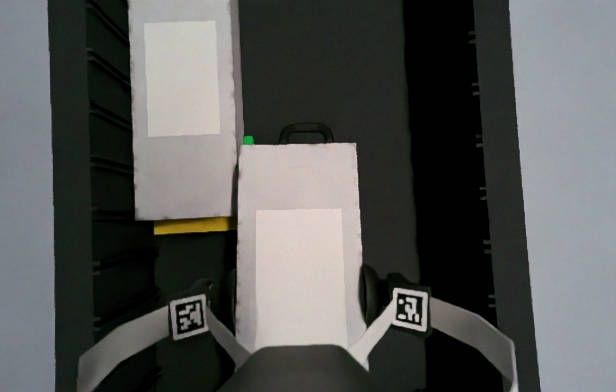

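Call:
zoom_image(camera="r2_head_right_camera", region=[160, 290, 260, 390])

Region (160, 290, 260, 390) of r2_head_right_camera's 420x672 image, scaled by 5.040, with more detail than that image has.

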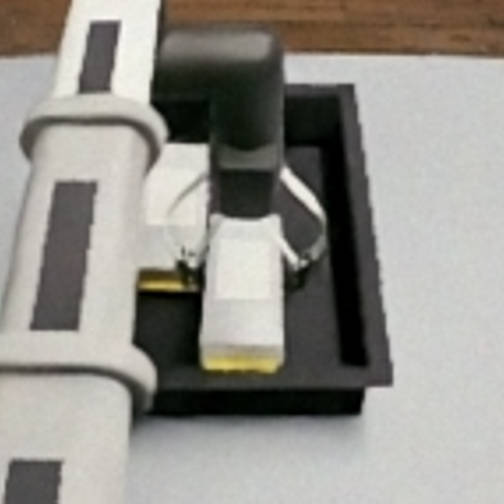

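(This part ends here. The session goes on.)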